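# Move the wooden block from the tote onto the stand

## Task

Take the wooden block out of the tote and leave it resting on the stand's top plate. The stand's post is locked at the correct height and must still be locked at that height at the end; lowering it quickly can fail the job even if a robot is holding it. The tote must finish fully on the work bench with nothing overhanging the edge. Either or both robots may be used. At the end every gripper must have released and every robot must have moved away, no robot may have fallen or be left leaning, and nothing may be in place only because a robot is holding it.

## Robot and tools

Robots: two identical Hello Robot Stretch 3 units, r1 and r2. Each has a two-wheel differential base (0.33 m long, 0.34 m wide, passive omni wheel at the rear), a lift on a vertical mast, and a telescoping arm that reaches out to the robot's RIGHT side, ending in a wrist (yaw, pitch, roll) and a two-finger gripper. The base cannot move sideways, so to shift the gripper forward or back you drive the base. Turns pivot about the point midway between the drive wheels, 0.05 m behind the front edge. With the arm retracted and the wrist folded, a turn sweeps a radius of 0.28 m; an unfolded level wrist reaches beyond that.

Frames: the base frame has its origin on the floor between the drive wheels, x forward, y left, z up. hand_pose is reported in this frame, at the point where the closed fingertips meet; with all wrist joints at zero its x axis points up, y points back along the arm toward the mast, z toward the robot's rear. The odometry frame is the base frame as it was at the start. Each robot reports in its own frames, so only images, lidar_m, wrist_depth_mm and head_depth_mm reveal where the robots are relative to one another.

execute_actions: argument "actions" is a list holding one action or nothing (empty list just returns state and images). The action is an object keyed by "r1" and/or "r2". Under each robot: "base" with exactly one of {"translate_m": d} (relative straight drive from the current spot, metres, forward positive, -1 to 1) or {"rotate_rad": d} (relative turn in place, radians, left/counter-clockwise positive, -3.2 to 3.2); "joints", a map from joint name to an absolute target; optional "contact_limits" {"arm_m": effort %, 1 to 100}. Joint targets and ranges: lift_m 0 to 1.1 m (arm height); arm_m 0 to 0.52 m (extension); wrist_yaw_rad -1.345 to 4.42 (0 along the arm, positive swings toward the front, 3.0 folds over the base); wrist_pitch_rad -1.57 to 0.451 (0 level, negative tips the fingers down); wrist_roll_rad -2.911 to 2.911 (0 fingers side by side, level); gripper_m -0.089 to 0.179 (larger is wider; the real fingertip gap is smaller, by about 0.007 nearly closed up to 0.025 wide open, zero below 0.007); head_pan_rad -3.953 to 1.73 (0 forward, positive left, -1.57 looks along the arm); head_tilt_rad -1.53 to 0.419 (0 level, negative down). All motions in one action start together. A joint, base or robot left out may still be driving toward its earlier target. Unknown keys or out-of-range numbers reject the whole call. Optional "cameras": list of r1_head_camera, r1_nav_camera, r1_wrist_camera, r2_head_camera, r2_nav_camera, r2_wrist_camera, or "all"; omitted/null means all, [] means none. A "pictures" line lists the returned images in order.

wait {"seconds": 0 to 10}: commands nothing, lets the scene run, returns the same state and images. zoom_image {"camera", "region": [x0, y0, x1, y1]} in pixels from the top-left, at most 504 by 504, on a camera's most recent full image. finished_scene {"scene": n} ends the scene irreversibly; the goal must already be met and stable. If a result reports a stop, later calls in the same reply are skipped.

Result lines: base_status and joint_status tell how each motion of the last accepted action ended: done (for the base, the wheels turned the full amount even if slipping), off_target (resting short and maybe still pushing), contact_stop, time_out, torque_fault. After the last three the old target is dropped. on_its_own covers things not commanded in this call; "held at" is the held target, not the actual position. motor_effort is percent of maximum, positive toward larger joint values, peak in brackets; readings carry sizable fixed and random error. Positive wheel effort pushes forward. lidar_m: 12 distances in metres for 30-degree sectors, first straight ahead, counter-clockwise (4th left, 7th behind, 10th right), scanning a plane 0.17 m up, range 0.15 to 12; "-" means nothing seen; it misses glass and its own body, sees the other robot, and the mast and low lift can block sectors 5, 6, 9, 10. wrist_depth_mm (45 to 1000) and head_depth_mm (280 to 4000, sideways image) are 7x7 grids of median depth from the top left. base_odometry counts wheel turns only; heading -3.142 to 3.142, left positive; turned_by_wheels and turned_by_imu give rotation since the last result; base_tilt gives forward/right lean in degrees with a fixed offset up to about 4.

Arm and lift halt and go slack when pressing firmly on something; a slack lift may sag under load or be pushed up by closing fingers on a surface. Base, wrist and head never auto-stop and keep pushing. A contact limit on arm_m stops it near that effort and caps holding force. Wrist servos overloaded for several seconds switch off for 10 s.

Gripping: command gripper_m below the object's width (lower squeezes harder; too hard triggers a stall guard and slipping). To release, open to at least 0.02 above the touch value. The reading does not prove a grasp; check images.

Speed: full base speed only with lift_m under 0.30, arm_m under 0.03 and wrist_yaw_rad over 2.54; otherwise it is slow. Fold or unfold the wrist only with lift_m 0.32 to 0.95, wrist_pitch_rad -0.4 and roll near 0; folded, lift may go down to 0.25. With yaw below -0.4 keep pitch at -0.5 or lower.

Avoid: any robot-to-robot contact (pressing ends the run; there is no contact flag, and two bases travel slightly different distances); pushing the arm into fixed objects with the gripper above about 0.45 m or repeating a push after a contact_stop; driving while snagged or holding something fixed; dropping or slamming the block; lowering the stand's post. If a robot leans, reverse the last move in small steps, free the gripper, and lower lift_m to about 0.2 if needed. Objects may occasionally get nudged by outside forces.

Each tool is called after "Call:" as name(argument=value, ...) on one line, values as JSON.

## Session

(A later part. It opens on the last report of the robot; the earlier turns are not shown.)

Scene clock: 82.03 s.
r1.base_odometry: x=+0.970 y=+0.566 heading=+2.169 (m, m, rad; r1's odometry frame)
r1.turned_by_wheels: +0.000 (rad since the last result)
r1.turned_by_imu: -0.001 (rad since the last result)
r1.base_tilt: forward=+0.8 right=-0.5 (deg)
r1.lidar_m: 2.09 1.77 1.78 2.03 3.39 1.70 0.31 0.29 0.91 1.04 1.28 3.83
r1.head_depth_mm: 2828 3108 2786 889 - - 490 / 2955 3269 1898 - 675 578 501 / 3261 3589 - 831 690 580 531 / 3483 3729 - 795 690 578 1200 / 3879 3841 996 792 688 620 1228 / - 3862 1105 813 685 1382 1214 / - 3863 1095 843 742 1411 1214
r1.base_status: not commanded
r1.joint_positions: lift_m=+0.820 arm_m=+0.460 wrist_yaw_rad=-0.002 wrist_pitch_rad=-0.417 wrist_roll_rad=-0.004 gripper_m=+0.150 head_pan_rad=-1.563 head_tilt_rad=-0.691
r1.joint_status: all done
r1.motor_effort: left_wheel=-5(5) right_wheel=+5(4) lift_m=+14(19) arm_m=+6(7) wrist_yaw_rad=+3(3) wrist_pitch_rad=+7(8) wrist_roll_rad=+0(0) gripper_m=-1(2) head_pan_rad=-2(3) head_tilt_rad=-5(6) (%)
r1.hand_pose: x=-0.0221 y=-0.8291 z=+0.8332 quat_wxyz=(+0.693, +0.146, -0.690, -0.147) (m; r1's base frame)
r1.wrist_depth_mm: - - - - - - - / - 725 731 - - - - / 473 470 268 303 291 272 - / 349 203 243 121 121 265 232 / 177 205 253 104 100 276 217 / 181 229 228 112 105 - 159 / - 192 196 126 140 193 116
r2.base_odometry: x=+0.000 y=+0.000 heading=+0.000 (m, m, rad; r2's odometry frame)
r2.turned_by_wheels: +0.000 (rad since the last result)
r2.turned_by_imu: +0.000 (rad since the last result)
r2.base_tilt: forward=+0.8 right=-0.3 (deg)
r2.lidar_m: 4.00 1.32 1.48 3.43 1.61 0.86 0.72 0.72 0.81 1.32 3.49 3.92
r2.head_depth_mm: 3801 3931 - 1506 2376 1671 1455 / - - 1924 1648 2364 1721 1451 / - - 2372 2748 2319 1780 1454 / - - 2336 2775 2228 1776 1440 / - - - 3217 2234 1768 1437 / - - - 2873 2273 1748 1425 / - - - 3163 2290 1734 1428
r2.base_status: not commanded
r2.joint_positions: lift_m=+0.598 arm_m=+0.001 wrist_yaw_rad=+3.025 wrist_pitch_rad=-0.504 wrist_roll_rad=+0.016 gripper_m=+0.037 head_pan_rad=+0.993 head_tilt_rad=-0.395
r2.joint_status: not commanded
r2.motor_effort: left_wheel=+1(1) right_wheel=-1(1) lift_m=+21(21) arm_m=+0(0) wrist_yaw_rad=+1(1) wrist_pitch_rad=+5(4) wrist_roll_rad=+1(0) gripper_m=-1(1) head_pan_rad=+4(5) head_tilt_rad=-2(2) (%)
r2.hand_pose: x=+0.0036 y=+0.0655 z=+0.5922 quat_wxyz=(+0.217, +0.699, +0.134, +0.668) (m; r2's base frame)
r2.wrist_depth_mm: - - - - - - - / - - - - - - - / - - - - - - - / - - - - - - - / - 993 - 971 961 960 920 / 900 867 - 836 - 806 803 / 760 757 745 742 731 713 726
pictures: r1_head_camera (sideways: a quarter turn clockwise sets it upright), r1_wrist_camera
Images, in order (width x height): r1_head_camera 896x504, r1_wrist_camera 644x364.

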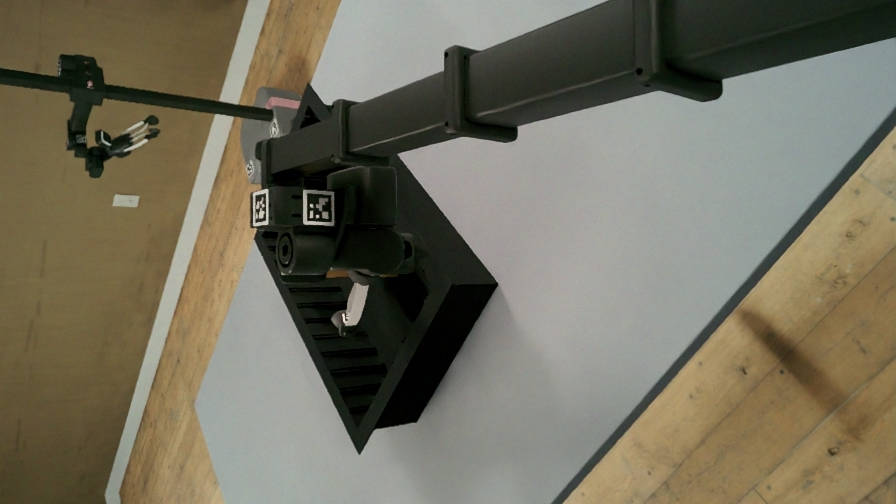

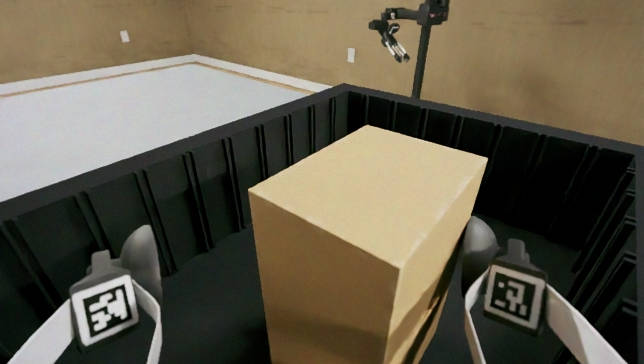

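Grip and lift.

Call:
execute_actions(actions=[{"r1":{"joints":{"gripper_m":0.0}}}], cameras=[])

Call:
execute_actions(actions=[{"r1":{"joints":{"lift_m":1.05}}}], cameras=[])

Call:
execute_actions(actions=[{"r1":{"joints":{"arm_m":0.0}}}], cameras=["r1_wrist_camera","r1_nav_camera"])

Scene clock: 90.37 s.
r1.base_odometry: x=+0.970 y=+0.566 heading=+2.170 (m, m, rad; r1's odometry frame)
r1.turned_by_wheels: +0.000 (rad since the last result)
r1.turned_by_imu: -0.001 (rad since the last result)
r1.base_tilt: forward=+0.9 right=-0.5 (deg)
r1.lidar_m: 2.10 1.78 1.78 2.03 3.41 1.69 0.31 0.29 0.91 1.04 1.28 3.83
r1.head_depth_mm: 2838 3090 2784 884 - - 491 / 2962 3202 1877 - 676 580 499 / 3276 3508 - 828 688 580 531 / 3511 3709 - 795 689 578 1199 / 3912 3974 998 794 687 620 1226 / - 3855 1099 818 684 1384 1218 / - 3858 1097 844 741 1416 1213
r1.base_status: not commanded
r1.joint_positions: lift_m=+0.820 arm_m=+0.460 wrist_yaw_rad=+0.001 wrist_pitch_rad=-0.417 wrist_roll_rad=-0.002 gripper_m=+0.002 head_pan_rad=-1.563 head_tilt_rad=-0.691
r1.joint_status: all done
r1.motor_effort: left_wheel=-4(5) right_wheel=+2(5) lift_m=+14(14) arm_m=+6(6) wrist_yaw_rad=-1(4) wrist_pitch_rad=+7(7) wrist_roll_rad=-1(1) gripper_m=-31(98) head_pan_rad=-2(1) head_tilt_rad=-5(6) (%)
r1.hand_pose: x=-0.0213 y=-0.8291 z=+0.8331 quat_wxyz=(+0.693, +0.147, -0.691, -0.146) (m; r1's base frame)
r1.wrist_depth_mm: - - - - - - - / - 713 720 - - - - / 473 469 264 162 294 269 - / 347 202 216 119 314 278 232 / 177 208 113 103 265 272 219 / 185 214 124 115 - 228 172 / 190 194 184 131 190 195 135
r2.base_odometry: x=+0.000 y=+0.000 heading=+0.000 (m, m, rad; r2's odometry frame)
r2.turned_by_wheels: +0.000 (rad since the last result)
r2.turned_by_imu: -0.001 (rad since the last result)
r2.base_tilt: forward=+0.4 right=-0.2 (deg)
r2.lidar_m: 4.01 1.32 1.48 3.46 1.61 0.86 0.72 0.72 0.81 1.32 3.47 3.91
r2.head_depth_mm: 3751 - - 1493 2369 1678 1462 / - - 1942 1653 2337 1710 1459 / - - 2387 2754 2304 1784 1440 / - - 2352 2798 2219 1763 1444 / - - - 3229 2184 1765 1438 / - - - 2891 2285 1750 1420 / - - - 3213 2267 1756 1418
r2.base_status: not commanded
r2.joint_positions: lift_m=+0.598 arm_m=+0.001 wrist_yaw_rad=+3.025 wrist_pitch_rad=-0.504 wrist_roll_rad=+0.016 gripper_m=+0.037 head_pan_rad=+0.993 head_tilt_rad=-0.395
r2.joint_status: not commanded
r2.motor_effort: left_wheel=+0(1) right_wheel=-1(1) lift_m=+21(21) arm_m=+0(0) wrist_yaw_rad=+1(1) wrist_pitch_rad=+5(5) wrist_roll_rad=+0(0) gripper_m=+0(0) head_pan_rad=+5(5) head_tilt_rad=-2(2) (%)
r2.hand_pose: x=+0.0036 y=+0.0655 z=+0.5922 quat_wxyz=(+0.217, +0.699, +0.134, +0.668) (m; r2's base frame)
r2.wrist_depth_mm: - - - - - - - / - - - - - - - / - - - - - - - / - - - - - - - / - - - 978 986 970 946 / 870 866 - 847 - 813 820 / 782 748 741 748 731 725 711
pictures: none
No camera images: the call's "cameras" was empty. Leave "cameras" out to get every camera's image.

Scene clock: 93.30 s.
r1.base_odometry: x=+0.970 y=+0.566 heading=+2.170 (m, m, rad; r1's odometry frame)
r1.turned_by_wheels: +0.000 (rad since the last result)
r1.turned_by_imu: +0.000 (rad since the last result)
r1.base_tilt: forward=+0.8 right=-0.5 (deg)
r1.lidar_m: 2.10 1.78 1.78 2.02 3.40 1.70 0.31 0.29 0.91 1.04 1.28 3.81
r1.head_depth_mm: - 3117 2756 856 692 583 500 / 3009 3274 1023 848 690 580 500 / - 3521 1036 842 690 579 532 / - 764 1054 792 689 579 1204 / 3807 3974 999 793 686 618 1224 / - 3907 1096 815 687 1393 1224 / - 3802 1102 842 743 1412 1216
r1.base_status: not commanded
r1.joint_positions: lift_m=+1.050 arm_m=+0.460 wrist_yaw_rad=+0.001 wrist_pitch_rad=-0.432 wrist_roll_rad=-0.002 gripper_m=+0.015 head_pan_rad=-1.563 head_tilt_rad=-0.691
r1.joint_status: all done
r1.on_its_own: gripper_m is held at +0.014, not at your +0.000, by its stall guard, which is still easing
r1.motor_effort: left_wheel=-4(4) right_wheel=+3(3) lift_m=+23(23) arm_m=+5(6) wrist_yaw_rad=-1(2) wrist_pitch_rad=+13(14) wrist_roll_rad=-1(1) gripper_m=-25(31) head_pan_rad=-1(1) head_tilt_rad=-5(5) (%)
r1.hand_pose: x=-0.0213 y=-0.8271 z=+1.0592 quat_wxyz=(+0.692, +0.152, -0.689, -0.151) (m; r1's base frame)
r1.wrist_depth_mm: - - - - - - - / - - - - - - - / - - - 166 - - - / - 752 136 120 - - - / 604 598 114 105 - - - / 505 499 124 117 - 538 - / 434 430 323 131 409 373 434
r2.base_odometry: x=+0.000 y=+0.000 heading=+0.000 (m, m, rad; r2's odometry frame)
r2.turned_by_wheels: +0.000 (rad since the last result)
r2.turned_by_imu: +0.000 (rad since the last result)
r2.base_tilt: forward=+0.7 right=-0.3 (deg)
r2.lidar_m: 4.01 1.31 1.48 3.45 1.60 0.86 0.72 0.72 0.81 1.32 3.48 3.91
r2.head_depth_mm: 3839 3974 - 1494 2375 1680 1450 / - - 2003 1655 2331 1728 1448 / - - 2426 2699 2319 1773 1442 / - - 2362 2799 2214 1774 1442 / - - - 3225 2218 1782 1427 / - - - 2845 2275 1757 1430 / - - - 3220 2241 1739 1420
r2.base_status: not commanded
r2.joint_positions: lift_m=+0.598 arm_m=+0.001 wrist_yaw_rad=+3.025 wrist_pitch_rad=-0.504 wrist_roll_rad=+0.016 gripper_m=+0.037 head_pan_rad=+0.993 head_tilt_rad=-0.395
r2.joint_status: not commanded
r2.motor_effort: left_wheel=+1(1) right_wheel=-1(0) lift_m=+21(21) arm_m=+0(0) wrist_yaw_rad=+0(1) wrist_pitch_rad=+4(5) wrist_roll_rad=+0(0) gripper_m=+0(0) head_pan_rad=+5(5) head_tilt_rad=-2(2) (%)
r2.hand_pose: x=+0.0036 y=+0.0655 z=+0.5922 quat_wxyz=(+0.217, +0.699, +0.134, +0.668) (m; r2's base frame)
r2.wrist_depth_mm: - - - - - - - / - - - - - - - / - - - - - - - / - - - - - - - / - 983 - 975 - 940 936 / 851 849 - 829 - 804 808 / 771 759 741 743 741 705 735
pictures: none
No camera images: the call's "cameras" was empty. Leave "cameras" out to get every camera's image.

Scene clock: 97.87 s.
r1.base_odometry: x=+0.970 y=+0.566 heading=+2.170 (m, m, rad; r1's odometry frame)
r1.turned_by_wheels: +0.000 (rad since the last result)
r1.turned_by_imu: -0.001 (rad since the last result)
r1.base_tilt: forward=+0.9 right=-0.6 (deg)
r1.lidar_m: 2.10 1.78 1.78 2.02 3.41 1.70 0.31 0.29 0.91 1.04 1.28 3.83
r1.head_depth_mm: 2822 3071 - - - - 501 / 2975 3204 - - - - 496 / 3228 3521 - - - - 525 / 3557 3815 - - - 565 1195 / 3847 3965 998 791 687 617 1222 / - 3913 1100 817 686 1364 1216 / - 3895 1095 838 745 1410 1218
r1.base_status: not commanded
r1.joint_positions: lift_m=+1.050 arm_m=+0.000 wrist_yaw_rad=+0.001 wrist_pitch_rad=-0.433 wrist_roll_rad=-0.002 gripper_m=+0.024 head_pan_rad=-1.563 head_tilt_rad=-0.691
r1.joint_status: all done
r1.on_its_own: gripper_m is held at +0.023, not at your +0.000, by its stall guard, which is not easing now
r1.motor_effort: left_wheel=-4(4) right_wheel=+3(3) lift_m=+23(23) arm_m=-6(5) wrist_yaw_rad=-2(2) wrist_pitch_rad=+13(14) wrist_roll_rad=-1(1) gripper_m=-21(26) head_pan_rad=-2(2) head_tilt_rad=-5(6) (%)
r1.hand_pose: x=-0.0213 y=-0.3679 z=+1.0590 quat_wxyz=(+0.692, +0.153, -0.689, -0.152) (m; r1's base frame)
r1.wrist_depth_mm: - - - - - - - / - - - - - - - / - - - 814 - - - / 799 772 149 121 724 790 - / - 604 120 112 610 606 607 / - 521 126 121 - 507 506 / - - 414 129 422 436 439
r2.base_odometry: x=+0.000 y=+0.000 heading=+0.000 (m, m, rad; r2's odometry frame)
r2.turned_by_wheels: +0.000 (rad since the last result)
r2.turned_by_imu: +0.000 (rad since the last result)
r2.base_tilt: forward=+0.5 right=-0.1 (deg)
r2.lidar_m: 4.02 1.31 1.48 3.46 1.60 0.86 0.72 0.72 0.81 1.32 3.48 3.93
r2.head_depth_mm: 3758 - - 1499 2350 1688 1459 / - - - 1652 2350 1747 1454 / - 2648 2426 2734 2329 1777 1450 / - - 2369 2813 2201 1775 1434 / - - - 3325 2195 1769 1432 / - - - 2894 2296 1743 1430 / - - - 3159 2261 1733 1436
r2.base_status: not commanded
r2.joint_positions: lift_m=+0.598 arm_m=+0.001 wrist_yaw_rad=+3.025 wrist_pitch_rad=-0.504 wrist_roll_rad=+0.016 gripper_m=+0.037 head_pan_rad=+0.993 head_tilt_rad=-0.395
r2.joint_status: not commanded
r2.motor_effort: left_wheel=+1(1) right_wheel=+0(1) lift_m=+21(21) arm_m=-1(0) wrist_yaw_rad=+0(1) wrist_pitch_rad=+4(5) wrist_roll_rad=+0(1) gripper_m=+0(0) head_pan_rad=+3(3) head_tilt_rad=-2(2) (%)
r2.hand_pose: x=+0.0036 y=+0.0655 z=+0.5922 quat_wxyz=(+0.217, +0.699, +0.134, +0.668) (m; r2's base frame)
r2.wrist_depth_mm: - - - - - - - / - - - - - - - / - - - - - - - / - - - - - - - / 995 976 - 990 978 954 905 / 860 861 - 828 - 818 819 / 762 751 727 729 727 736 712
pictures: r1_nav_camera (sideways: a quarter turn counterclockwise sets it upright), r1_wrist_camera
Images, in order (width x height): r1_nav_camera 672x504, r1_wrist_camera 644x364.

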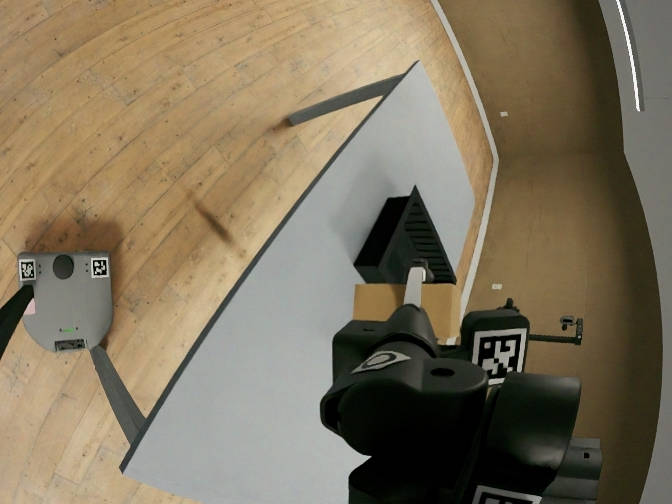

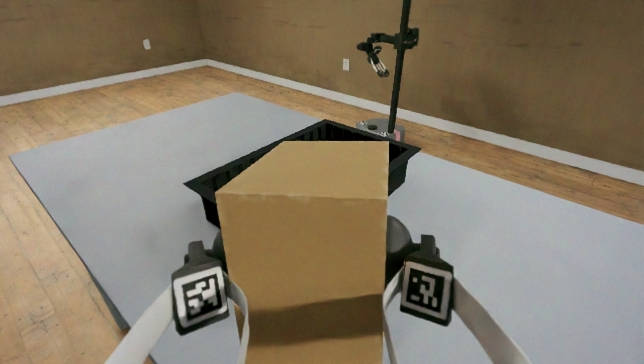

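Call:
execute_actions(actions=[{"r1":{"base":{"translate_m":0.15}}}], cameras=[])

Call:
execute_actions(actions=[{"r1":{"base":{"rotate_rad":3.16},"joints":{"head_pan_rad":0,"head_tilt_rad":-0.3}}}], cameras=["r1_nav_camera"])

Scene clock: 112.40 s.
r1.base_odometry: x=+0.885 y=+0.690 heading=+2.169 (m, m, rad; r1's odometry frame)
r1.turned_by_wheels: +0.000 (rad since the last result)
r1.turned_by_imu: -0.001 (rad since the last result)
r1.base_tilt: forward=+0.7 right=-0.6 (deg)
r1.lidar_m: 1.98 1.68 1.68 1.91 3.23 1.84 0.44 0.47 1.02 1.15 1.20 3.59
r1.head_depth_mm: 2860 3111 - - - - 1181 / 3157 3323 - - - - 1207 / 3400 3642 - - - - 1207 / 3699 3867 - - - 1392 1221 / - 3999 1111 821 749 1416 1222 / - 3896 1106 843 1643 1419 1218 / - 3840 1091 905 1691 1413 1217
r1.base_status: done
r1.joint_positions: lift_m=+1.050 arm_m=+0.000 wrist_yaw_rad=+0.001 wrist_pitch_rad=-0.433 wrist_roll_rad=-0.002 gripper_m=+0.024 head_pan_rad=-1.563 head_tilt_rad=-0.691
r1.joint_status: not commanded
r1.on_its_own: gripper_m is held at +0.023, not at your +0.000, by its stall guard, which is not easing now
r1.motor_effort: left_wheel=-5(6) right_wheel=+3(7) lift_m=+23(24) arm_m=-6(6) wrist_yaw_rad=-1(2) wrist_pitch_rad=+13(13) wrist_roll_rad=-1(1) gripper_m=-22(21) head_pan_rad=-2(2) head_tilt_rad=-6(5) (%)
r1.hand_pose: x=-0.0213 y=-0.3679 z=+1.0590 quat_wxyz=(+0.692, +0.153, -0.689, -0.152) (m; r1's base frame)
r1.wrist_depth_mm: - - - - - - - / - - - - - - - / - - - - 833 - - / - 759 150 121 680 753 - / - 932 121 113 577 605 614 / - - 126 120 - 510 508 / - - - 129 424 440 432
r2.base_odometry: x=+0.000 y=+0.000 heading=+0.000 (m, m, rad; r2's odometry frame)
r2.turned_by_wheels: +0.000 (rad since the last result)
r2.turned_by_imu: -0.001 (rad since the last result)
r2.base_tilt: forward=+0.6 right=-0.3 (deg)
r2.lidar_m: 4.03 1.32 1.48 3.44 1.61 0.86 0.72 0.72 0.81 1.32 3.48 3.90
r2.head_depth_mm: 3735 3991 - 1495 2340 1692 1450 / - 2508 - 1649 2343 1737 1449 / - - 2366 2767 2325 1775 1445 / - - 2368 2783 2196 1781 1444 / - - - 3280 2204 1769 1434 / - - - 2871 2256 1748 1437 / - - - 3220 2294 1758 1419
r2.base_status: not commanded
r2.joint_positions: lift_m=+0.598 arm_m=+0.001 wrist_yaw_rad=+3.025 wrist_pitch_rad=-0.504 wrist_roll_rad=+0.016 gripper_m=+0.037 head_pan_rad=+0.993 head_tilt_rad=-0.395
r2.joint_status: not commanded
r2.motor_effort: left_wheel=+1(1) right_wheel=-1(1) lift_m=+21(21) arm_m=+1(0) wrist_yaw_rad=+0(0) wrist_pitch_rad=+5(4) wrist_roll_rad=+0(1) gripper_m=+0(0) head_pan_rad=+5(5) head_tilt_rad=-2(2) (%)
r2.hand_pose: x=+0.0036 y=+0.0655 z=+0.5922 quat_wxyz=(+0.217, +0.699, +0.134, +0.668) (m; r2's base frame)
r2.wrist_depth_mm: - - - - - - - / - - - - - - - / - - - - - - - / - - - - - - - / - - - - 987 922 913 / 859 864 - 823 - 820 816 / 765 784 734 733 740 712 724
pictures: none
No camera images: the call's "cameras" was empty. Leave "cameras" out to get every camera's image.

Scene clock: 118.37 s.
r1.base_odometry: x=+0.885 y=+0.690 heading=-0.954 (m, m, rad; r1's odometry frame)
r1.turned_by_wheels: +3.160 (rad since the last result)
r1.turned_by_imu: +3.195 (rad since the last result)
r1.base_tilt: forward=+0.8 right=-0.5 (deg)
r1.lidar_m: 0.44 0.47 1.02 1.17 4.84 3.50 1.97 1.68 1.68 1.91 3.25 1.84
r1.head_depth_mm: 3798 3851 - - 2695 1975 1596 / 3995 - - - 2834 2049 1582 / - - - - 2844 2054 1588 / - - - - 2873 2066 1585 / 3838 - - - 2837 2040 1595 / 3491 3665 3767 3938 2882 2053 1596 / 3237 3344 3514 3574 2824 2058 664
r1.base_status: done
r1.joint_positions: lift_m=+1.050 arm_m=+0.000 wrist_yaw_rad=+0.001 wrist_pitch_rad=-0.433 wrist_roll_rad=-0.002 gripper_m=+0.024 head_pan_rad=-0.007 head_tilt_rad=-0.310
r1.joint_status: all done
r1.on_its_own: gripper_m is held at +0.023, not at your +0.000, by its stall guard, which is not easing now
r1.motor_effort: left_wheel=-5(9) right_wheel=+3(7) lift_m=+24(23) arm_m=-6(4) wrist_yaw_rad=-1(2) wrist_pitch_rad=+13(13) wrist_roll_rad=-1(1) gripper_m=-22(21) head_pan_rad=+2(26) head_tilt_rad=+4(33) (%)
r1.hand_pose: x=-0.0213 y=-0.3679 z=+1.0590 quat_wxyz=(+0.692, +0.153, -0.689, -0.152) (m; r1's base frame)
r1.wrist_depth_mm: - - - - - - - / - - - - - - - / - - - - - - - / - - 150 121 - - - / - - 120 112 - - - / - - 126 120 - - - / - - - 129 - - -
r2.base_odometry: x=+0.000 y=+0.000 heading=+0.000 (m, m, rad; r2's odometry frame)
r2.turned_by_wheels: +0.000 (rad since the last result)
r2.turned_by_imu: -0.001 (rad since the last result)
r2.base_tilt: forward=+0.6 right=-0.4 (deg)
r2.lidar_m: 4.01 1.31 1.48 3.46 1.60 0.86 0.72 0.72 0.81 1.32 3.50 3.94
r2.head_depth_mm: 3715 3982 - 1506 2341 1692 1459 / - - 2480 1635 2363 1740 1448 / - - 2387 2813 2315 1784 1456 / - - 2365 2777 2235 1787 1442 / - - - 3283 2201 1771 1442 / - - - 2865 2287 1745 1436 / - - - 3203 2250 1730 1428
r2.base_status: not commanded
r2.joint_positions: lift_m=+0.598 arm_m=+0.001 wrist_yaw_rad=+3.025 wrist_pitch_rad=-0.504 wrist_roll_rad=+0.016 gripper_m=+0.037 head_pan_rad=+0.993 head_tilt_rad=-0.395
r2.joint_status: not commanded
r2.motor_effort: left_wheel=+1(1) right_wheel=-1(1) lift_m=+21(21) arm_m=+0(0) wrist_yaw_rad=+1(0) wrist_pitch_rad=+5(5) wrist_roll_rad=+0(0) gripper_m=+1(0) head_pan_rad=+4(4) head_tilt_rad=-2(2) (%)
r2.hand_pose: x=+0.0036 y=+0.0655 z=+0.5922 quat_wxyz=(+0.217, +0.699, +0.134, +0.668) (m; r2's base frame)
r2.wrist_depth_mm: - - - - - - - / - - - - - - - / - - - - - - - / - - - - - - - / 972 990 - 944 - 963 928 / 868 841 - 831 - 834 815 / 757 758 719 729 756 720 725
pictures: r1_nav_camera (sideways: a quarter turn counterclockwise sets it upright)
Images, in order (width x height): r1_nav_camera 672x504.

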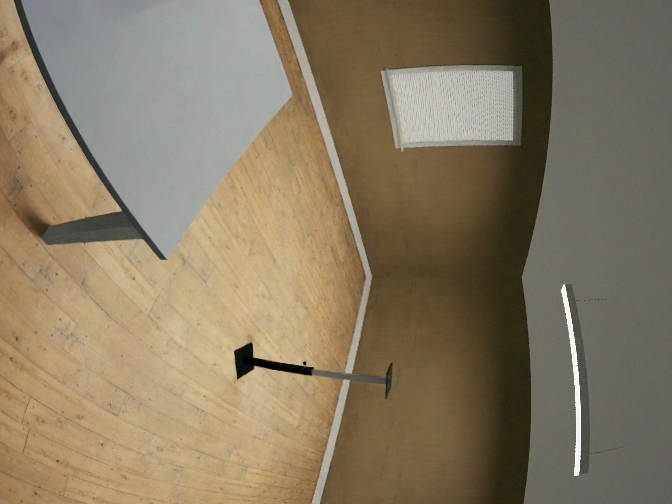

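Call:
execute_actions(actions=[{"r1":{"base":{"rotate_rad":-0.6}}}], cameras=[])

Call:
execute_actions(actions=[{"r1":{"base":{"translate_m":0.7}}}], cameras=["r1_nav_camera"])

Scene clock: 126.37 s.
r1.base_odometry: x=+0.885 y=+0.690 heading=-1.554 (m, m, rad; r1's odometry frame)
r1.turned_by_wheels: -0.600 (rad since the last result)
r1.turned_by_imu: -0.607 (rad since the last result)
r1.base_tilt: forward=+0.8 right=-0.4 (deg)
r1.lidar_m: 1.84 0.45 0.44 1.01 1.12 1.20 4.09 2.06 1.68 1.68 1.85 2.89
r1.head_depth_mm: 3447 3638 3885 - 2808 2055 1575 / 3449 3669 3868 - 2857 2039 1583 / 3534 3767 3946 - 2847 2037 1591 / 3615 3797 - - 2864 2046 1597 / 3569 3792 - - 2820 2037 1595 / 3657 3835 - - 2507 2046 1611 / 3705 3892 - - 2820 2043 1592
r1.base_status: done
r1.joint_positions: lift_m=+1.050 arm_m=+0.000 wrist_yaw_rad=+0.001 wrist_pitch_rad=-0.433 wrist_roll_rad=-0.002 gripper_m=+0.024 head_pan_rad=-0.007 head_tilt_rad=-0.310
r1.joint_status: not commanded
r1.on_its_own: gripper_m is held at +0.023, not at your +0.000, by its stall guard, which is not easing now
r1.motor_effort: left_wheel=+3(8) right_wheel=-4(7) lift_m=+23(23) arm_m=-5(5) wrist_yaw_rad=-1(2) wrist_pitch_rad=+13(13) wrist_roll_rad=-1(1) gripper_m=-22(21) head_pan_rad=+1(1) head_tilt_rad=+5(5) (%)
r1.hand_pose: x=-0.0213 y=-0.3679 z=+1.0590 quat_wxyz=(+0.692, +0.153, -0.689, -0.152) (m; r1's base frame)
r1.wrist_depth_mm: - - - - - - - / - - - - - - - / - - - - - - - / - - 150 121 - - - / - - 120 112 - - - / - - 126 120 - - - / - - - 129 - - -
r2.base_odometry: x=+0.000 y=+0.000 heading=+0.000 (m, m, rad; r2's odometry frame)
r2.turned_by_wheels: +0.000 (rad since the last result)
r2.turned_by_imu: -0.001 (rad since the last result)
r2.base_tilt: forward=+0.6 right=-0.3 (deg)
r2.lidar_m: 4.00 1.32 1.48 3.47 1.60 0.86 0.72 0.72 0.81 1.32 3.49 3.93
r2.head_depth_mm: 3887 - - 1514 2344 1700 1457 / 3930 - 2453 1648 2351 1727 1458 / - - 2441 2775 2322 1777 1447 / - - 2391 2798 2214 1783 1440 / - - - 3259 2208 1760 1442 / - - - 2871 2302 1751 1430 / - - - 3210 2266 1763 1424
r2.base_status: not commanded
r2.joint_positions: lift_m=+0.598 arm_m=+0.001 wrist_yaw_rad=+3.025 wrist_pitch_rad=-0.504 wrist_roll_rad=+0.016 gripper_m=+0.037 head_pan_rad=+0.993 head_tilt_rad=-0.395
r2.joint_status: not commanded
r2.motor_effort: left_wheel=+1(1) right_wheel=+0(1) lift_m=+21(21) arm_m=+0(0) wrist_yaw_rad=+1(1) wrist_pitch_rad=+5(5) wrist_roll_rad=+1(0) gripper_m=-1(0) head_pan_rad=+4(5) head_tilt_rad=-2(2) (%)
r2.hand_pose: x=+0.0036 y=+0.0655 z=+0.5922 quat_wxyz=(+0.217, +0.699, +0.134, +0.668) (m; r2's base frame)
r2.wrist_depth_mm: - - - - - - - / - - - - - - - / - - - - - - - / - - - - - - - / - - - 954 978 962 948 / 874 863 - 833 - 829 830 / 774 764 739 740 736 722 727
pictures: none
No camera images: the call's "cameras" was empty. Leave "cameras" out to get every camera's image.

Scene clock: 134.43 s.
r1.base_odometry: x=+0.897 y=-0.010 heading=-1.554 (m, m, rad; r1's odometry frame)
r1.turned_by_wheels: +0.000 (rad since the last result)
r1.turned_by_imu: +0.000 (rad since the last result)
r1.base_tilt: forward=+0.8 right=-0.5 (deg)
r1.lidar_m: 3.26 1.16 3.00 0.99 0.50 0.48 4.38 2.21 1.80 1.79 1.97 3.13
r1.head_depth_mm: 2826 2991 3167 3300 2864 2049 1588 / 2830 3017 3157 3325 2848 2040 1599 / 2929 3052 3163 3338 2852 2049 1600 / 2909 3082 3263 3475 2848 2051 1610 / 2949 3120 3220 3585 2877 2055 1607 / 2992 3181 3376 3591 2843 2057 1602 / 3108 3173 3425 3536 2852 1891 1446
r1.base_status: done
r1.joint_positions: lift_m=+1.050 arm_m=+0.000 wrist_yaw_rad=+0.001 wrist_pitch_rad=-0.433 wrist_roll_rad=-0.002 gripper_m=+0.024 head_pan_rad=-0.007 head_tilt_rad=-0.310
r1.joint_status: not commanded
r1.on_its_own: gripper_m is held at +0.023, not at your +0.000, by its stall guard, which is not easing now
r1.motor_effort: left_wheel=+3(8) right_wheel=-3(4) lift_m=+23(23) arm_m=-5(5) wrist_yaw_rad=-1(1) wrist_pitch_rad=+13(13) wrist_roll_rad=-1(1) gripper_m=-21(22) head_pan_rad=+3(3) head_tilt_rad=+4(5) (%)
r1.hand_pose: x=-0.0213 y=-0.3679 z=+1.0590 quat_wxyz=(+0.692, +0.153, -0.689, -0.152) (m; r1's base frame)
r1.wrist_depth_mm: - - - - - - - / - - - - - - - / - - - - - - - / - - 150 121 - - - / - - 120 112 - - - / - - 126 120 - - - / - - - 128 - - -
r2.base_odometry: x=+0.000 y=+0.000 heading=+0.000 (m, m, rad; r2's odometry frame)
r2.turned_by_wheels: +0.000 (rad since the last result)
r2.turned_by_imu: -0.001 (rad since the last result)
r2.base_tilt: forward=+0.7 right=-0.2 (deg)
r2.lidar_m: 3.99 1.31 1.48 3.46 1.60 0.86 0.72 0.72 0.81 1.32 3.47 3.91
r2.head_depth_mm: 3756 3983 - 1508 2358 1686 1453 / - - - 1621 2338 1734 1449 / - - 2398 2833 2341 1795 1440 / - - 2359 2780 2192 1770 1445 / - - - 3043 2189 1771 1438 / - - - 2858 2281 1752 1442 / - - - 3207 2270 1749 1430
r2.base_status: not commanded
r2.joint_positions: lift_m=+0.598 arm_m=+0.001 wrist_yaw_rad=+3.025 wrist_pitch_rad=-0.504 wrist_roll_rad=+0.016 gripper_m=+0.037 head_pan_rad=+0.993 head_tilt_rad=-0.395
r2.joint_status: not commanded
r2.motor_effort: left_wheel=+1(1) right_wheel=-1(1) lift_m=+21(21) arm_m=+0(0) wrist_yaw_rad=+1(1) wrist_pitch_rad=+4(5) wrist_roll_rad=+0(1) gripper_m=+1(0) head_pan_rad=+3(4) head_tilt_rad=-2(2) (%)
r2.hand_pose: x=+0.0036 y=+0.0655 z=+0.5922 quat_wxyz=(+0.217, +0.699, +0.134, +0.668) (m; r2's base frame)
r2.wrist_depth_mm: - - - - - - - / - - - - - - - / - - - - - - - / - - - - - - - / - - - 953 979 923 918 / 886 865 - 851 - 831 813 / 776 755 750 733 722 743 733
pictures: r1_nav_camera (sideways: a quarter turn counterclockwise sets it upright)
Images, in order (width x height): r1_nav_camera 672x504.

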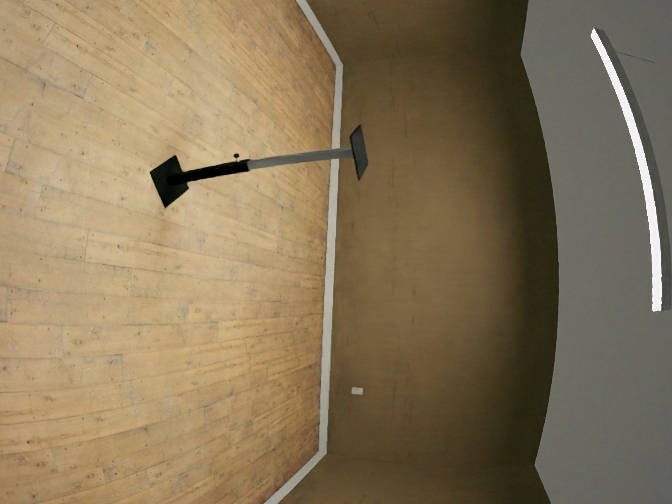

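Call:
execute_actions(actions=[{"r1":{"base":{"rotate_rad":0.31}}}], cameras=[])

Call:
execute_actions(actions=[{"r1":{"base":{"translate_m":0.45}}}], cameras=[])

Call:
execute_actions(actions=[{"r1":{"base":{"rotate_rad":1.57},"joints":{"head_pan_rad":-1.57,"head_tilt_rad":-0.4,"lift_m":1.1}}}], cameras=["r1_head_camera","r1_wrist_camera"])

Scene clock: 145.33 s.
r1.base_odometry: x=+0.897 y=-0.010 heading=-1.244 (m, m, rad; r1's odometry frame)
r1.turned_by_wheels: +0.310 (rad since the last result)
r1.turned_by_imu: +0.313 (rad since the last result)
r1.base_tilt: forward=+0.8 right=-0.6 (deg)
r1.lidar_m: 1.16 3.16 2.98 0.98 1.22 1.85 2.67 1.89 1.79 1.84 2.43 3.26
r1.head_depth_mm: 2820 2985 3109 3316 2831 2045 1598 / 2982 3081 3266 3373 2833 2045 1599 / 3059 3189 3408 3605 2842 2051 1604 / 3190 3349 3550 3647 2839 1942 1549 / 3354 3519 3731 3846 2665 1963 1545 / 3561 3735 3990 - 2836 2050 1594 / 3629 3816 - - 2843 2055 1597
r1.base_status: done
r1.joint_positions: lift_m=+1.050 arm_m=+0.000 wrist_yaw_rad=+0.001 wrist_pitch_rad=-0.433 wrist_roll_rad=-0.002 gripper_m=+0.024 head_pan_rad=-0.007 head_tilt_rad=-0.310
r1.joint_status: not commanded
r1.on_its_own: gripper_m is held at +0.023, not at your +0.000, by its stall guard, which is not easing now
r1.motor_effort: left_wheel=-4(10) right_wheel=+3(7) lift_m=+23(23) arm_m=-5(6) wrist_yaw_rad=-1(2) wrist_pitch_rad=+13(13) wrist_roll_rad=-1(1) gripper_m=-21(22) head_pan_rad=+2(2) head_tilt_rad=+4(5) (%)
r1.hand_pose: x=-0.0213 y=-0.3679 z=+1.0590 quat_wxyz=(+0.692, +0.153, -0.689, -0.152) (m; r1's base frame)
r1.wrist_depth_mm: - - - - - - - / - - - - - - - / - - - - - - - / - - 150 121 - - - / - - 120 113 - - - / - - 127 120 - - - / - - - 129 - - -
r2.base_odometry: x=+0.000 y=+0.000 heading=+0.000 (m, m, rad; r2's odometry frame)
r2.turned_by_wheels: +0.000 (rad since the last result)
r2.turned_by_imu: -0.001 (rad since the last result)
r2.base_tilt: forward=+0.7 right=-0.1 (deg)
r2.lidar_m: 4.01 1.32 1.48 3.46 1.61 0.86 0.72 0.72 0.81 1.32 3.49 3.94
r2.head_depth_mm: 3746 - - 1492 2358 1694 1461 / - - - 1652 2363 1727 1448 / - - 2389 2777 2319 1789 1455 / - - 2370 2773 2229 1761 1440 / - - - 3071 2213 1781 1433 / - - - 2875 2270 1745 1425 / - - - 3226 2254 1757 1431
r2.base_status: not commanded
r2.joint_positions: lift_m=+0.598 arm_m=+0.001 wrist_yaw_rad=+3.025 wrist_pitch_rad=-0.504 wrist_roll_rad=+0.016 gripper_m=+0.037 head_pan_rad=+0.993 head_tilt_rad=-0.395
r2.joint_status: not commanded
r2.motor_effort: left_wheel=+0(0) right_wheel=-1(1) lift_m=+21(21) arm_m=+0(0) wrist_yaw_rad=+1(1) wrist_pitch_rad=+5(5) wrist_roll_rad=+0(0) gripper_m=-1(0) head_pan_rad=+5(5) head_tilt_rad=-2(2) (%)
r2.hand_pose: x=+0.0036 y=+0.0655 z=+0.5922 quat_wxyz=(+0.217, +0.699, +0.134, +0.668) (m; r2's base frame)
r2.wrist_depth_mm: - - - - - - - / - - - - - - - / - - - - - - - / - - - - - - - / 986 987 - 965 957 952 934 / 894 860 - 821 - 807 804 / 766 775 725 762 744 743 732
pictures: none
No camera images: the call's "cameras" was empty. Leave "cameras" out to get every camera's image.

Scene clock: 150.90 s.
r1.base_odometry: x=+1.042 y=-0.436 heading=-1.244 (m, m, rad; r1's odometry frame)
r1.turned_by_wheels: +0.000 (rad since the last result)
r1.turned_by_imu: +0.000 (rad since the last result)
r1.base_tilt: forward=+0.8 right=-0.5 (deg)
r1.lidar_m: 0.71 2.92 2.78 2.85 1.60 0.81 2.98 2.11 2.00 2.05 2.72 2.85
r1.head_depth_mm: 2488 2570 2688 2869 2808 2031 1601 / 2549 2691 2811 2957 2857 2047 1594 / 2656 2812 2932 3053 2812 2076 1611 / 2778 2955 3106 3260 832 1973 1551 / 2951 3043 3205 3497 783 1887 1554 / 3019 3156 3439 3633 2651 2021 1615 / 3188 3482 3616 3847 2848 2028 1590
r1.base_status: done
r1.joint_positions: lift_m=+1.050 arm_m=+0.000 wrist_yaw_rad=+0.001 wrist_pitch_rad=-0.433 wrist_roll_rad=-0.002 gripper_m=+0.024 head_pan_rad=-0.007 head_tilt_rad=-0.310
r1.joint_status: not commanded
r1.on_its_own: gripper_m is held at +0.023, not at your +0.000, by its stall guard, which is not easing now
r1.motor_effort: left_wheel=-5(6) right_wheel=+3(7) lift_m=+23(23) arm_m=-5(5) wrist_yaw_rad=-2(2) wrist_pitch_rad=+13(13) wrist_roll_rad=-1(1) gripper_m=-22(21) head_pan_rad=+2(3) head_tilt_rad=+4(4) (%)
r1.hand_pose: x=-0.0213 y=-0.3679 z=+1.0590 quat_wxyz=(+0.692, +0.153, -0.689, -0.152) (m; r1's base frame)
r1.wrist_depth_mm: - - - - - - - / - - - - - - - / - - - - - - - / - - 150 121 - - - / - - 120 113 - - - / - - 126 120 - - - / - - - 129 - - -
r2.base_odometry: x=+0.000 y=+0.000 heading=+0.000 (m, m, rad; r2's odometry frame)
r2.turned_by_wheels: +0.000 (rad since the last result)
r2.turned_by_imu: -0.001 (rad since the last result)
r2.base_tilt: forward=+0.7 right=-0.3 (deg)
r2.lidar_m: 4.02 1.32 1.48 3.48 1.60 0.86 0.72 0.72 0.81 1.32 3.48 3.93
r2.head_depth_mm: 3895 3882 - 1507 2339 1682 1463 / - - - 1635 2328 1741 1464 / - - 2418 2846 2303 1786 1446 / - - 2359 2774 2204 1774 1449 / - - - 3145 2220 1764 1434 / - - - 2889 2276 1767 1418 / - - - 3224 2235 1747 1429
r2.base_status: not commanded
r2.joint_positions: lift_m=+0.598 arm_m=+0.001 wrist_yaw_rad=+3.025 wrist_pitch_rad=-0.504 wrist_roll_rad=+0.016 gripper_m=+0.037 head_pan_rad=+0.993 head_tilt_rad=-0.395
r2.joint_status: not commanded
r2.motor_effort: left_wheel=+1(1) right_wheel=-1(1) lift_m=+21(21) arm_m=+0(0) wrist_yaw_rad=+1(1) wrist_pitch_rad=+5(5) wrist_roll_rad=+0(0) gripper_m=+0(0) head_pan_rad=+5(4) head_tilt_rad=-2(2) (%)
r2.hand_pose: x=+0.0036 y=+0.0655 z=+0.5922 quat_wxyz=(+0.217, +0.699, +0.134, +0.668) (m; r2's base frame)
r2.wrist_depth_mm: - - - - - - - / - - - - - - - / - - - - - - - / - - - - - - - / - 966 - 955 963 917 917 / 867 886 - 813 - 820 820 / 751 763 731 745 752 738 729
pictures: none
No camera images: the call's "cameras" was empty. Leave "cameras" out to get every camera's image.

Scene clock: 154.37 s.
r1.base_odometry: x=+1.042 y=-0.436 heading=+0.326 (m, m, rad; r1's odometry frame)
r1.turned_by_wheels: +1.570 (rad since the last result)
r1.turned_by_imu: +1.587 (rad since the last result)
r1.base_tilt: forward=+0.8 right=-0.6 (deg)
r1.lidar_m: 2.85 1.06 0.81 3.00 2.10 2.00 2.05 2.69 2.85 0.71 2.93 2.78
r1.head_depth_mm: 2456 2537 - - - - - / 2577 2658 - - - - - / 2648 2792 - - - - - / 2744 2955 3161 - 335 874 973 / 2915 3109 3300 3445 2139 1765 1443 / 3021 3257 3513 3559 2463 1856 1480 / 3163 3426 3705 3601 2425 1833 1478
r1.base_status: done
r1.joint_positions: lift_m=+1.100 arm_m=+0.000 wrist_yaw_rad=+0.001 wrist_pitch_rad=-0.433 wrist_roll_rad=-0.002 gripper_m=+0.024 head_pan_rad=-1.563 head_tilt_rad=-0.395
r1.joint_status: all done
r1.on_its_own: gripper_m is held at +0.023, not at your +0.000, by its stall guard, which is not easing now
r1.motor_effort: left_wheel=-5(9) right_wheel=+4(7) lift_m=+23(23) arm_m=-5(5) wrist_yaw_rad=-1(2) wrist_pitch_rad=+14(13) wrist_roll_rad=-1(1) gripper_m=-21(21) head_pan_rad=-2(26) head_tilt_rad=-3(15) (%)
r1.hand_pose: x=-0.0214 y=-0.3679 z=+1.1090 quat_wxyz=(+0.692, +0.153, -0.689, -0.152) (m; r1's base frame)
r1.wrist_depth_mm: - - - - - - - / - - - - - - - / - - - - - - - / - - 150 121 - - - / - - 120 113 - - - / - - 126 120 - - - / - - - 129 - - -
r2.base_odometry: x=+0.000 y=+0.000 heading=+0.000 (m, m, rad; r2's odometry frame)
r2.turned_by_wheels: +0.000 (rad since the last result)
r2.turned_by_imu: +0.000 (rad since the last result)
r2.base_tilt: forward=+0.6 right=-0.1 (deg)
r2.lidar_m: 4.02 1.32 1.48 3.46 1.60 0.86 0.72 0.72 0.81 1.32 3.49 3.92
r2.head_depth_mm: 3763 3935 - 1501 2388 1675 1452 / - - - 1653 2337 1741 1469 / - - 2400 2785 2333 1784 1454 / - - 2377 2778 2199 1773 1446 / - - 3069 3240 2193 1769 1432 / - - - 2895 2254 1750 1429 / - - - 3223 2276 1737 1415
r2.base_status: not commanded
r2.joint_positions: lift_m=+0.598 arm_m=+0.001 wrist_yaw_rad=+3.025 wrist_pitch_rad=-0.504 wrist_roll_rad=+0.016 gripper_m=+0.037 head_pan_rad=+0.993 head_tilt_rad=-0.395
r2.joint_status: not commanded
r2.motor_effort: left_wheel=+1(1) right_wheel=-1(1) lift_m=+21(21) arm_m=+0(0) wrist_yaw_rad=+0(1) wrist_pitch_rad=+5(4) wrist_roll_rad=+1(1) gripper_m=+0(1) head_pan_rad=+5(6) head_tilt_rad=-2(2) (%)
r2.hand_pose: x=+0.0036 y=+0.0655 z=+0.5922 quat_wxyz=(+0.217, +0.699, +0.134, +0.668) (m; r2's base frame)
r2.wrist_depth_mm: - - - - - - - / - - - - - - - / - - - - - - - / - - - - - - - / - 982 - 942 - 897 931 / 878 880 - 860 - 840 812 / 775 759 736 732 737 712 701
pictures: r1_head_camera (sideways: a quarter turn clockwise sets it upright), r1_wrist_camera
Images, in order (width x height): r1_head_camera 896x504, r1_wrist_camera 644x364.

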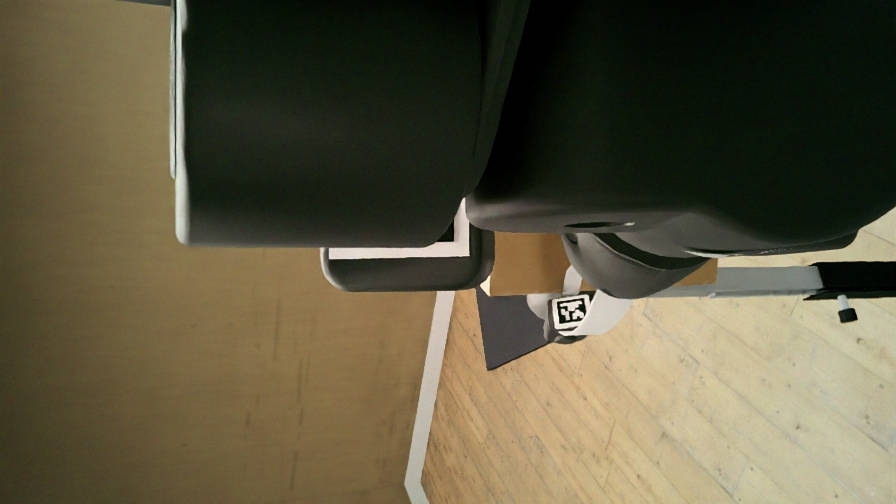

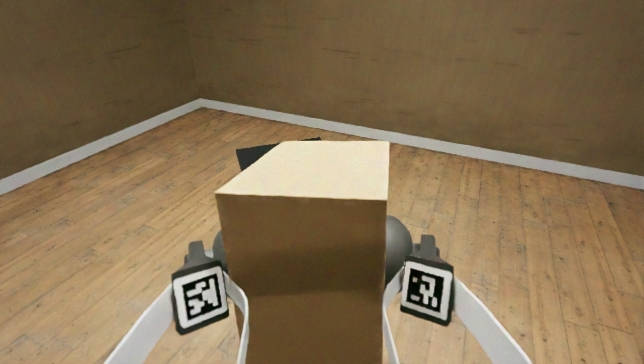

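Call:
execute_actions(actions=[{"r1":{"base":{"translate_m":0.03},"joints":{"wrist_pitch_rad":0.0,"arm_m":0.12}}}], cameras=["r1_head_camera","r1_wrist_camera","r1_nav_camera"])

Scene clock: 165.63 s.
r1.base_odometry: x=+1.070 y=-0.427 heading=+0.326 (m, m, rad; r1's odometry frame)
r1.turned_by_wheels: +0.000 (rad since the last result)
r1.turned_by_imu: -0.001 (rad since the last result)
r1.base_tilt: forward=+0.8 right=-0.6 (deg)
r1.lidar_m: 2.82 1.03 0.79 3.05 2.13 2.02 2.08 2.73 2.86 0.71 2.90 2.76
r1.head_depth_mm: 2457 - - - 2427 1843 1469 / 2572 - - - 2424 1865 1487 / 2679 2768 - - 2326 1841 1486 / 2777 2919 - - 811 1716 1402 / 2928 3107 3270 3513 2290 1838 1470 / 3024 3243 3510 3593 2462 1856 1480 / 3232 3459 3799 3593 2427 1833 1469
r1.base_status: done
r1.joint_positions: lift_m=+1.100 arm_m=+0.120 wrist_yaw_rad=+0.000 wrist_pitch_rad=-0.047 wrist_roll_rad=-0.002 gripper_m=+0.024 head_pan_rad=-1.563 head_tilt_rad=-0.395
r1.joint_status: all done
r1.on_its_own: gripper_m is held at +0.023, not at your +0.000, by its stall guard, which is not easing now
r1.motor_effort: left_wheel=-4(7) right_wheel=+3(7) lift_m=+23(23) arm_m=+6(7) wrist_yaw_rad=+0(1) wrist_pitch_rad=+19(20) wrist_roll_rad=-1(1) gripper_m=-21(21) head_pan_rad=-2(2) head_tilt_rad=-3(3) (%)
r1.hand_pose: x=-0.0214 y=-0.5194 z=+1.2022 quat_wxyz=(+0.708, +0.017, -0.706, -0.017) (m; r1's base frame)
r1.wrist_depth_mm: - - - - - - - / - - - - - - - / - - - - - - - / - - 151 121 - - - / - - 121 112 - - - / - - 126 120 - - - / - - - 129 - - -
r2.base_odometry: x=+0.000 y=+0.000 heading=+0.000 (m, m, rad; r2's odometry frame)
r2.turned_by_wheels: +0.000 (rad since the last result)
r2.turned_by_imu: -0.001 (rad since the last result)
r2.base_tilt: forward=+0.7 right=-0.2 (deg)
r2.lidar_m: 4.02 1.32 1.48 3.45 1.61 0.86 0.72 0.72 0.81 1.32 3.48 3.94
r2.head_depth_mm: 3747 3978 - 1499 2352 1695 1462 / - - - 1637 2317 1727 1460 / - - 2413 2847 2332 1783 1449 / - - 2363 2791 2195 1775 1437 / - - 3139 3270 2193 1756 1439 / - - - 2855 2273 1766 1437 / - - - 3229 2242 1756 1414
r2.base_status: not commanded
r2.joint_positions: lift_m=+0.598 arm_m=+0.001 wrist_yaw_rad=+3.025 wrist_pitch_rad=-0.504 wrist_roll_rad=+0.016 gripper_m=+0.037 head_pan_rad=+0.993 head_tilt_rad=-0.395
r2.joint_status: not commanded
r2.motor_effort: left_wheel=+1(0) right_wheel=+0(1) lift_m=+21(21) arm_m=+0(1) wrist_yaw_rad=+0(1) wrist_pitch_rad=+5(5) wrist_roll_rad=+1(0) gripper_m=+0(0) head_pan_rad=+5(3) head_tilt_rad=-2(2) (%)
r2.hand_pose: x=+0.0036 y=+0.0655 z=+0.5922 quat_wxyz=(+0.217, +0.699, +0.134, +0.668) (m; r2's base frame)
r2.wrist_depth_mm: - - - - - - - / - - - - - - - / - - - - - - - / - - - - - - - / 993 996 - 937 990 926 930 / 871 844 - 845 - 822 814 / 760 756 731 755 724 726 711
pictures: r1_head_camera (sideways: a quarter turn clockwise sets it upright), r1_nav_camera (sideways: a quarter turn counterclockwise sets it upright), r1_wrist_camera
Images, in order (width x height): r1_head_camera 896x504, r1_nav_camera 672x504, r1_wrist_camera 644x364.

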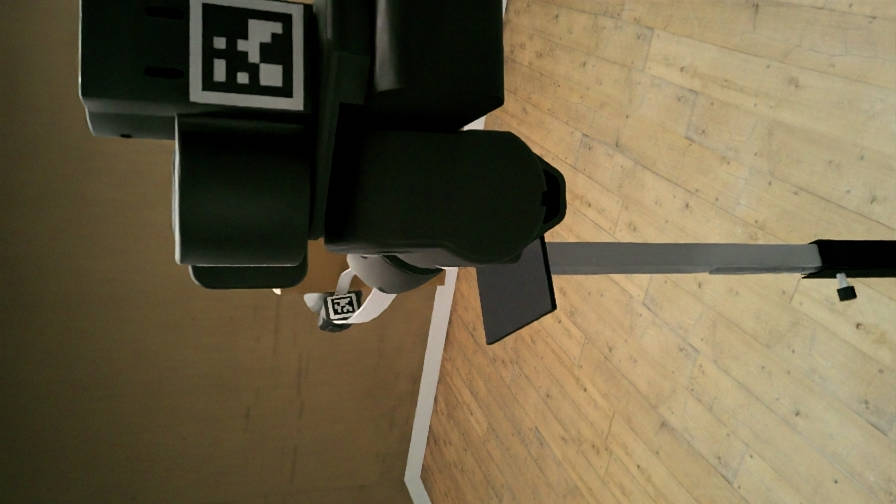

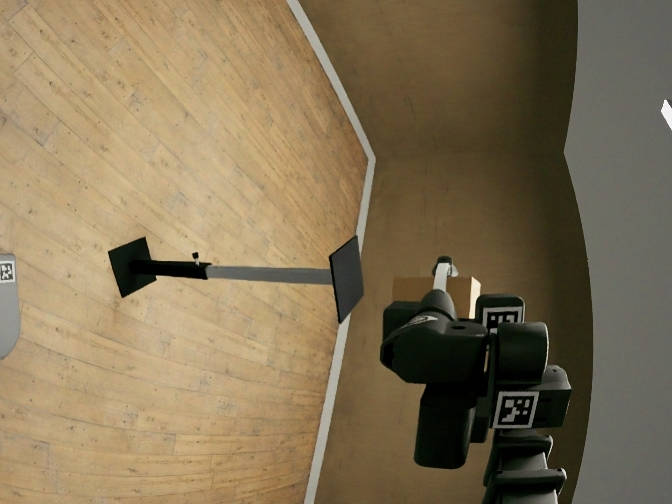

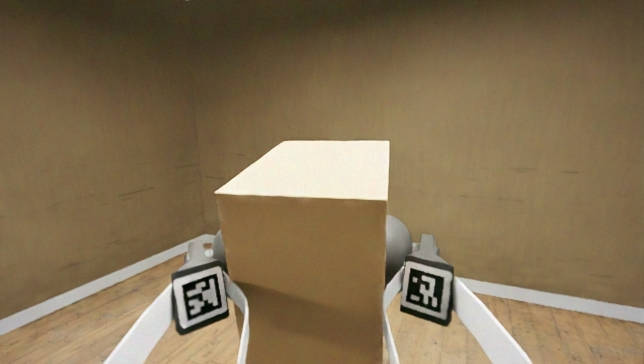

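Call:
execute_actions(actions=[{"r1":{"joints":{"arm_m":0.36}}}], cameras=[])

Call:
execute_actions(actions=[{"r1":{"joints":{"wrist_pitch_rad":-0.43}}}], cameras=["r1_nav_camera","r1_wrist_camera"])

Scene clock: 174.63 s.
r1.base_odometry: x=+1.070 y=-0.427 heading=+0.326 (m, m, rad; r1's odometry frame)
r1.turned_by_wheels: +0.000 (rad since the last result)
r1.turned_by_imu: -0.001 (rad since the last result)
r1.base_tilt: forward=+0.8 right=-0.6 (deg)
r1.lidar_m: 2.82 1.03 0.79 3.05 2.13 2.02 2.08 2.73 2.87 0.71 2.90 2.75
r1.head_depth_mm: 2498 - 2756 2904 2474 1855 1475 / 2598 2729 2849 3104 2437 1819 1475 / 2654 - 3105 3183 2331 1816 1491 / 2774 2924 - 3360 800 1715 1393 / 2908 3088 3304 3494 2339 1828 1479 / 3075 3228 3508 3620 2431 1857 1476 / 3264 3419 3608 3493 2471 1833 1482
r1.base_status: not commanded
r1.joint_positions: lift_m=+1.100 arm_m=+0.360 wrist_yaw_rad=+0.000 wrist_pitch_rad=-0.047 wrist_roll_rad=-0.002 gripper_m=+0.024 head_pan_rad=-1.563 head_tilt_rad=-0.395
r1.joint_status: all done
r1.on_its_own: gripper_m is held at +0.023, not at your +0.000, by its stall guard, which is not easing now
r1.motor_effort: left_wheel=-4(4) right_wheel=+3(4) lift_m=+23(23) arm_m=+6(7) wrist_yaw_rad=+0(1) wrist_pitch_rad=+19(19) wrist_roll_rad=-1(1) gripper_m=-22(21) head_pan_rad=-1(1) head_tilt_rad=-3(3) (%)
r1.hand_pose: x=-0.0214 y=-0.7594 z=+1.2023 quat_wxyz=(+0.708, +0.017, -0.706, -0.017) (m; r1's base frame)
r1.wrist_depth_mm: - - - - - - - / - - - - - - - / - - - - - - - / - - 150 121 - - - / - - 120 113 - - - / - - 126 120 - - - / - - - 129 - - -
r2.base_odometry: x=+0.000 y=+0.000 heading=+0.000 (m, m, rad; r2's odometry frame)
r2.turned_by_wheels: +0.000 (rad since the last result)
r2.turned_by_imu: -0.001 (rad since the last result)
r2.base_tilt: forward=+0.7 right=-0.3 (deg)
r2.lidar_m: 4.00 1.32 1.48 3.46 1.60 0.86 0.72 0.72 0.81 1.32 3.49 3.91
r2.head_depth_mm: 3775 - - 1499 2329 1686 1456 / - - - 1640 2348 1739 1460 / - - 2428 2811 2336 1786 1451 / - - 2391 2809 2213 1770 1436 / - - 3150 3234 2193 1766 1435 / - - - 2935 2275 1770 1422 / - - - 3169 2260 1740 1422
r2.base_status: not commanded
r2.joint_positions: lift_m=+0.598 arm_m=+0.001 wrist_yaw_rad=+3.025 wrist_pitch_rad=-0.504 wrist_roll_rad=+0.016 gripper_m=+0.037 head_pan_rad=+0.993 head_tilt_rad=-0.395
r2.joint_status: not commanded
r2.motor_effort: left_wheel=+1(1) right_wheel=-1(1) lift_m=+21(21) arm_m=-1(0) wrist_yaw_rad=+0(0) wrist_pitch_rad=+5(5) wrist_roll_rad=+1(0) gripper_m=+0(1) head_pan_rad=+5(5) head_tilt_rad=-1(2) (%)
r2.hand_pose: x=+0.0036 y=+0.0655 z=+0.5922 quat_wxyz=(+0.217, +0.699, +0.134, +0.668) (m; r2's base frame)
r2.wrist_depth_mm: - - - - - - - / - - - - - - - / - - - - - - - / - - - - - - - / 998 - - 955 959 918 918 / 876 860 - 842 - 817 796 / 771 755 727 728 732 728 716
pictures: none
No camera images: the call's "cameras" was empty. Leave "cameras" out to get every camera's image.

Scene clock: 175.63 s.
r1.base_odometry: x=+1.070 y=-0.427 heading=+0.326 (m, m, rad; r1's odometry frame)
r1.turned_by_wheels: +0.000 (rad since the last result)
r1.turned_by_imu: +0.000 (rad since the last result)
r1.base_tilt: forward=+0.8 right=-0.4 (deg)
r1.lidar_m: 2.82 1.03 0.79 3.04 2.13 2.02 2.07 2.74 2.86 0.71 2.90 2.76
r1.head_depth_mm: 2452 - 2822 2969 2442 1834 1479 / 2549 2682 2919 3096 2416 1826 1474 / 2665 - 3031 3216 2322 1853 1478 / 2791 2885 - 683 803 1711 1400 / 2890 3114 3356 3502 2314 1834 1481 / 3053 3280 3535 3591 2429 1830 1487 / 3172 3427 3751 3558 2453 1845 1475
r1.base_status: not commanded
r1.joint_positions: lift_m=+1.100 arm_m=+0.360 wrist_yaw_rad=+0.000 wrist_pitch_rad=-0.460 wrist_roll_rad=-0.002 gripper_m=+0.024 head_pan_rad=-1.563 head_tilt_rad=-0.395
r1.joint_status: all done
r1.on_its_own: gripper_m is held at +0.023, not at your +0.000, by its stall guard, which is not easing now
r1.motor_effort: left_wheel=-4(4) right_wheel=+3(3) lift_m=+23(23) arm_m=+5(6) wrist_yaw_rad=-1(1) wrist_pitch_rad=+12(18) wrist_roll_rad=-1(1) gripper_m=-22(21) head_pan_rad=-2(2) head_tilt_rad=-4(3) (%)
r1.hand_pose: x=-0.0215 y=-0.7234 z=+1.1030 quat_wxyz=(+0.689, +0.162, -0.687, -0.161) (m; r1's base frame)
r1.wrist_depth_mm: - - - - - - - / - - - - - - - / - - - - - - - / - - 149 121 - - - / - - 121 112 - - - / - - 126 120 - - - / - - 256 129 - - -
r2.base_odometry: x=+0.000 y=+0.000 heading=+0.000 (m, m, rad; r2's odometry frame)
r2.turned_by_wheels: +0.000 (rad since the last result)
r2.turned_by_imu: +0.000 (rad since the last result)
r2.base_tilt: forward=+0.6 right=-0.3 (deg)
r2.lidar_m: 3.99 1.32 1.48 3.44 1.61 0.86 0.72 0.72 0.81 1.32 3.48 3.92
r2.head_depth_mm: 3787 - - 1501 2356 1697 1458 / - - - 1639 2356 1732 1452 / - - 2435 2757 2341 1768 1455 / - - 2332 2767 2222 1772 1431 / - - 3083 3254 2191 1775 1430 / - - - 2860 2269 1761 1425 / - - - 3187 2245 1749 1422
r2.base_status: not commanded
r2.joint_positions: lift_m=+0.598 arm_m=+0.001 wrist_yaw_rad=+3.025 wrist_pitch_rad=-0.504 wrist_roll_rad=+0.016 gripper_m=+0.037 head_pan_rad=+0.993 head_tilt_rad=-0.395
r2.joint_status: not commanded
r2.motor_effort: left_wheel=+1(1) right_wheel=-1(1) lift_m=+21(21) arm_m=+0(0) wrist_yaw_rad=+0(0) wrist_pitch_rad=+5(4) wrist_roll_rad=+1(0) gripper_m=+0(1) head_pan_rad=+5(5) head_tilt_rad=-2(2) (%)
r2.hand_pose: x=+0.0036 y=+0.0655 z=+0.5922 quat_wxyz=(+0.217, +0.699, +0.134, +0.668) (m; r2's base frame)
r2.wrist_depth_mm: - - - - - - - / - - - - - - - / - - - - - - - / - - - - - - - / - - - 963 970 940 926 / 880 856 - 818 - 801 816 / 766 762 739 748 740 717 726
pictures: r1_nav_camera (sideways: a quarter turn counterclockwise sets it upright), r1_wrist_camera
Images, in order (width x height): r1_nav_camera 672x504, r1_wrist_camera 644x364.

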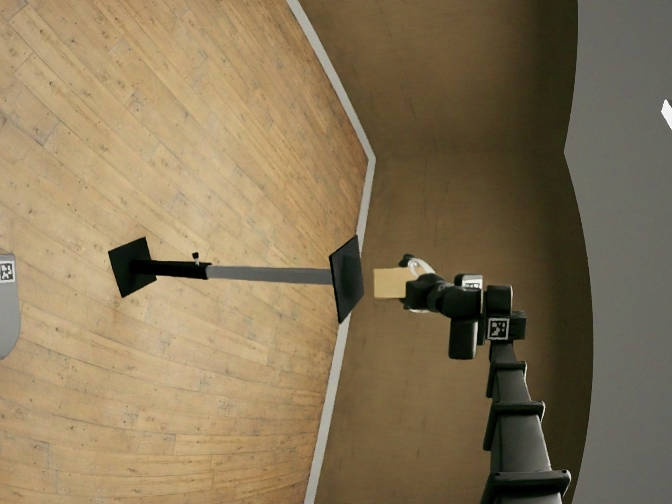

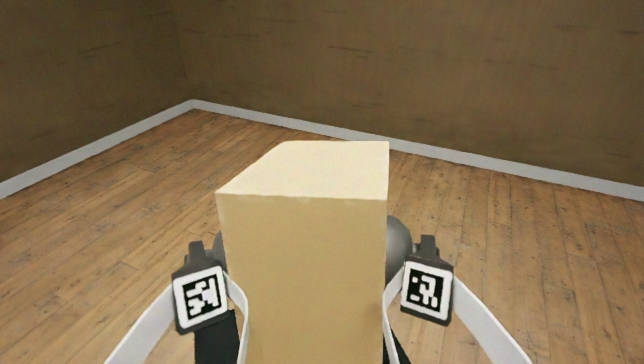

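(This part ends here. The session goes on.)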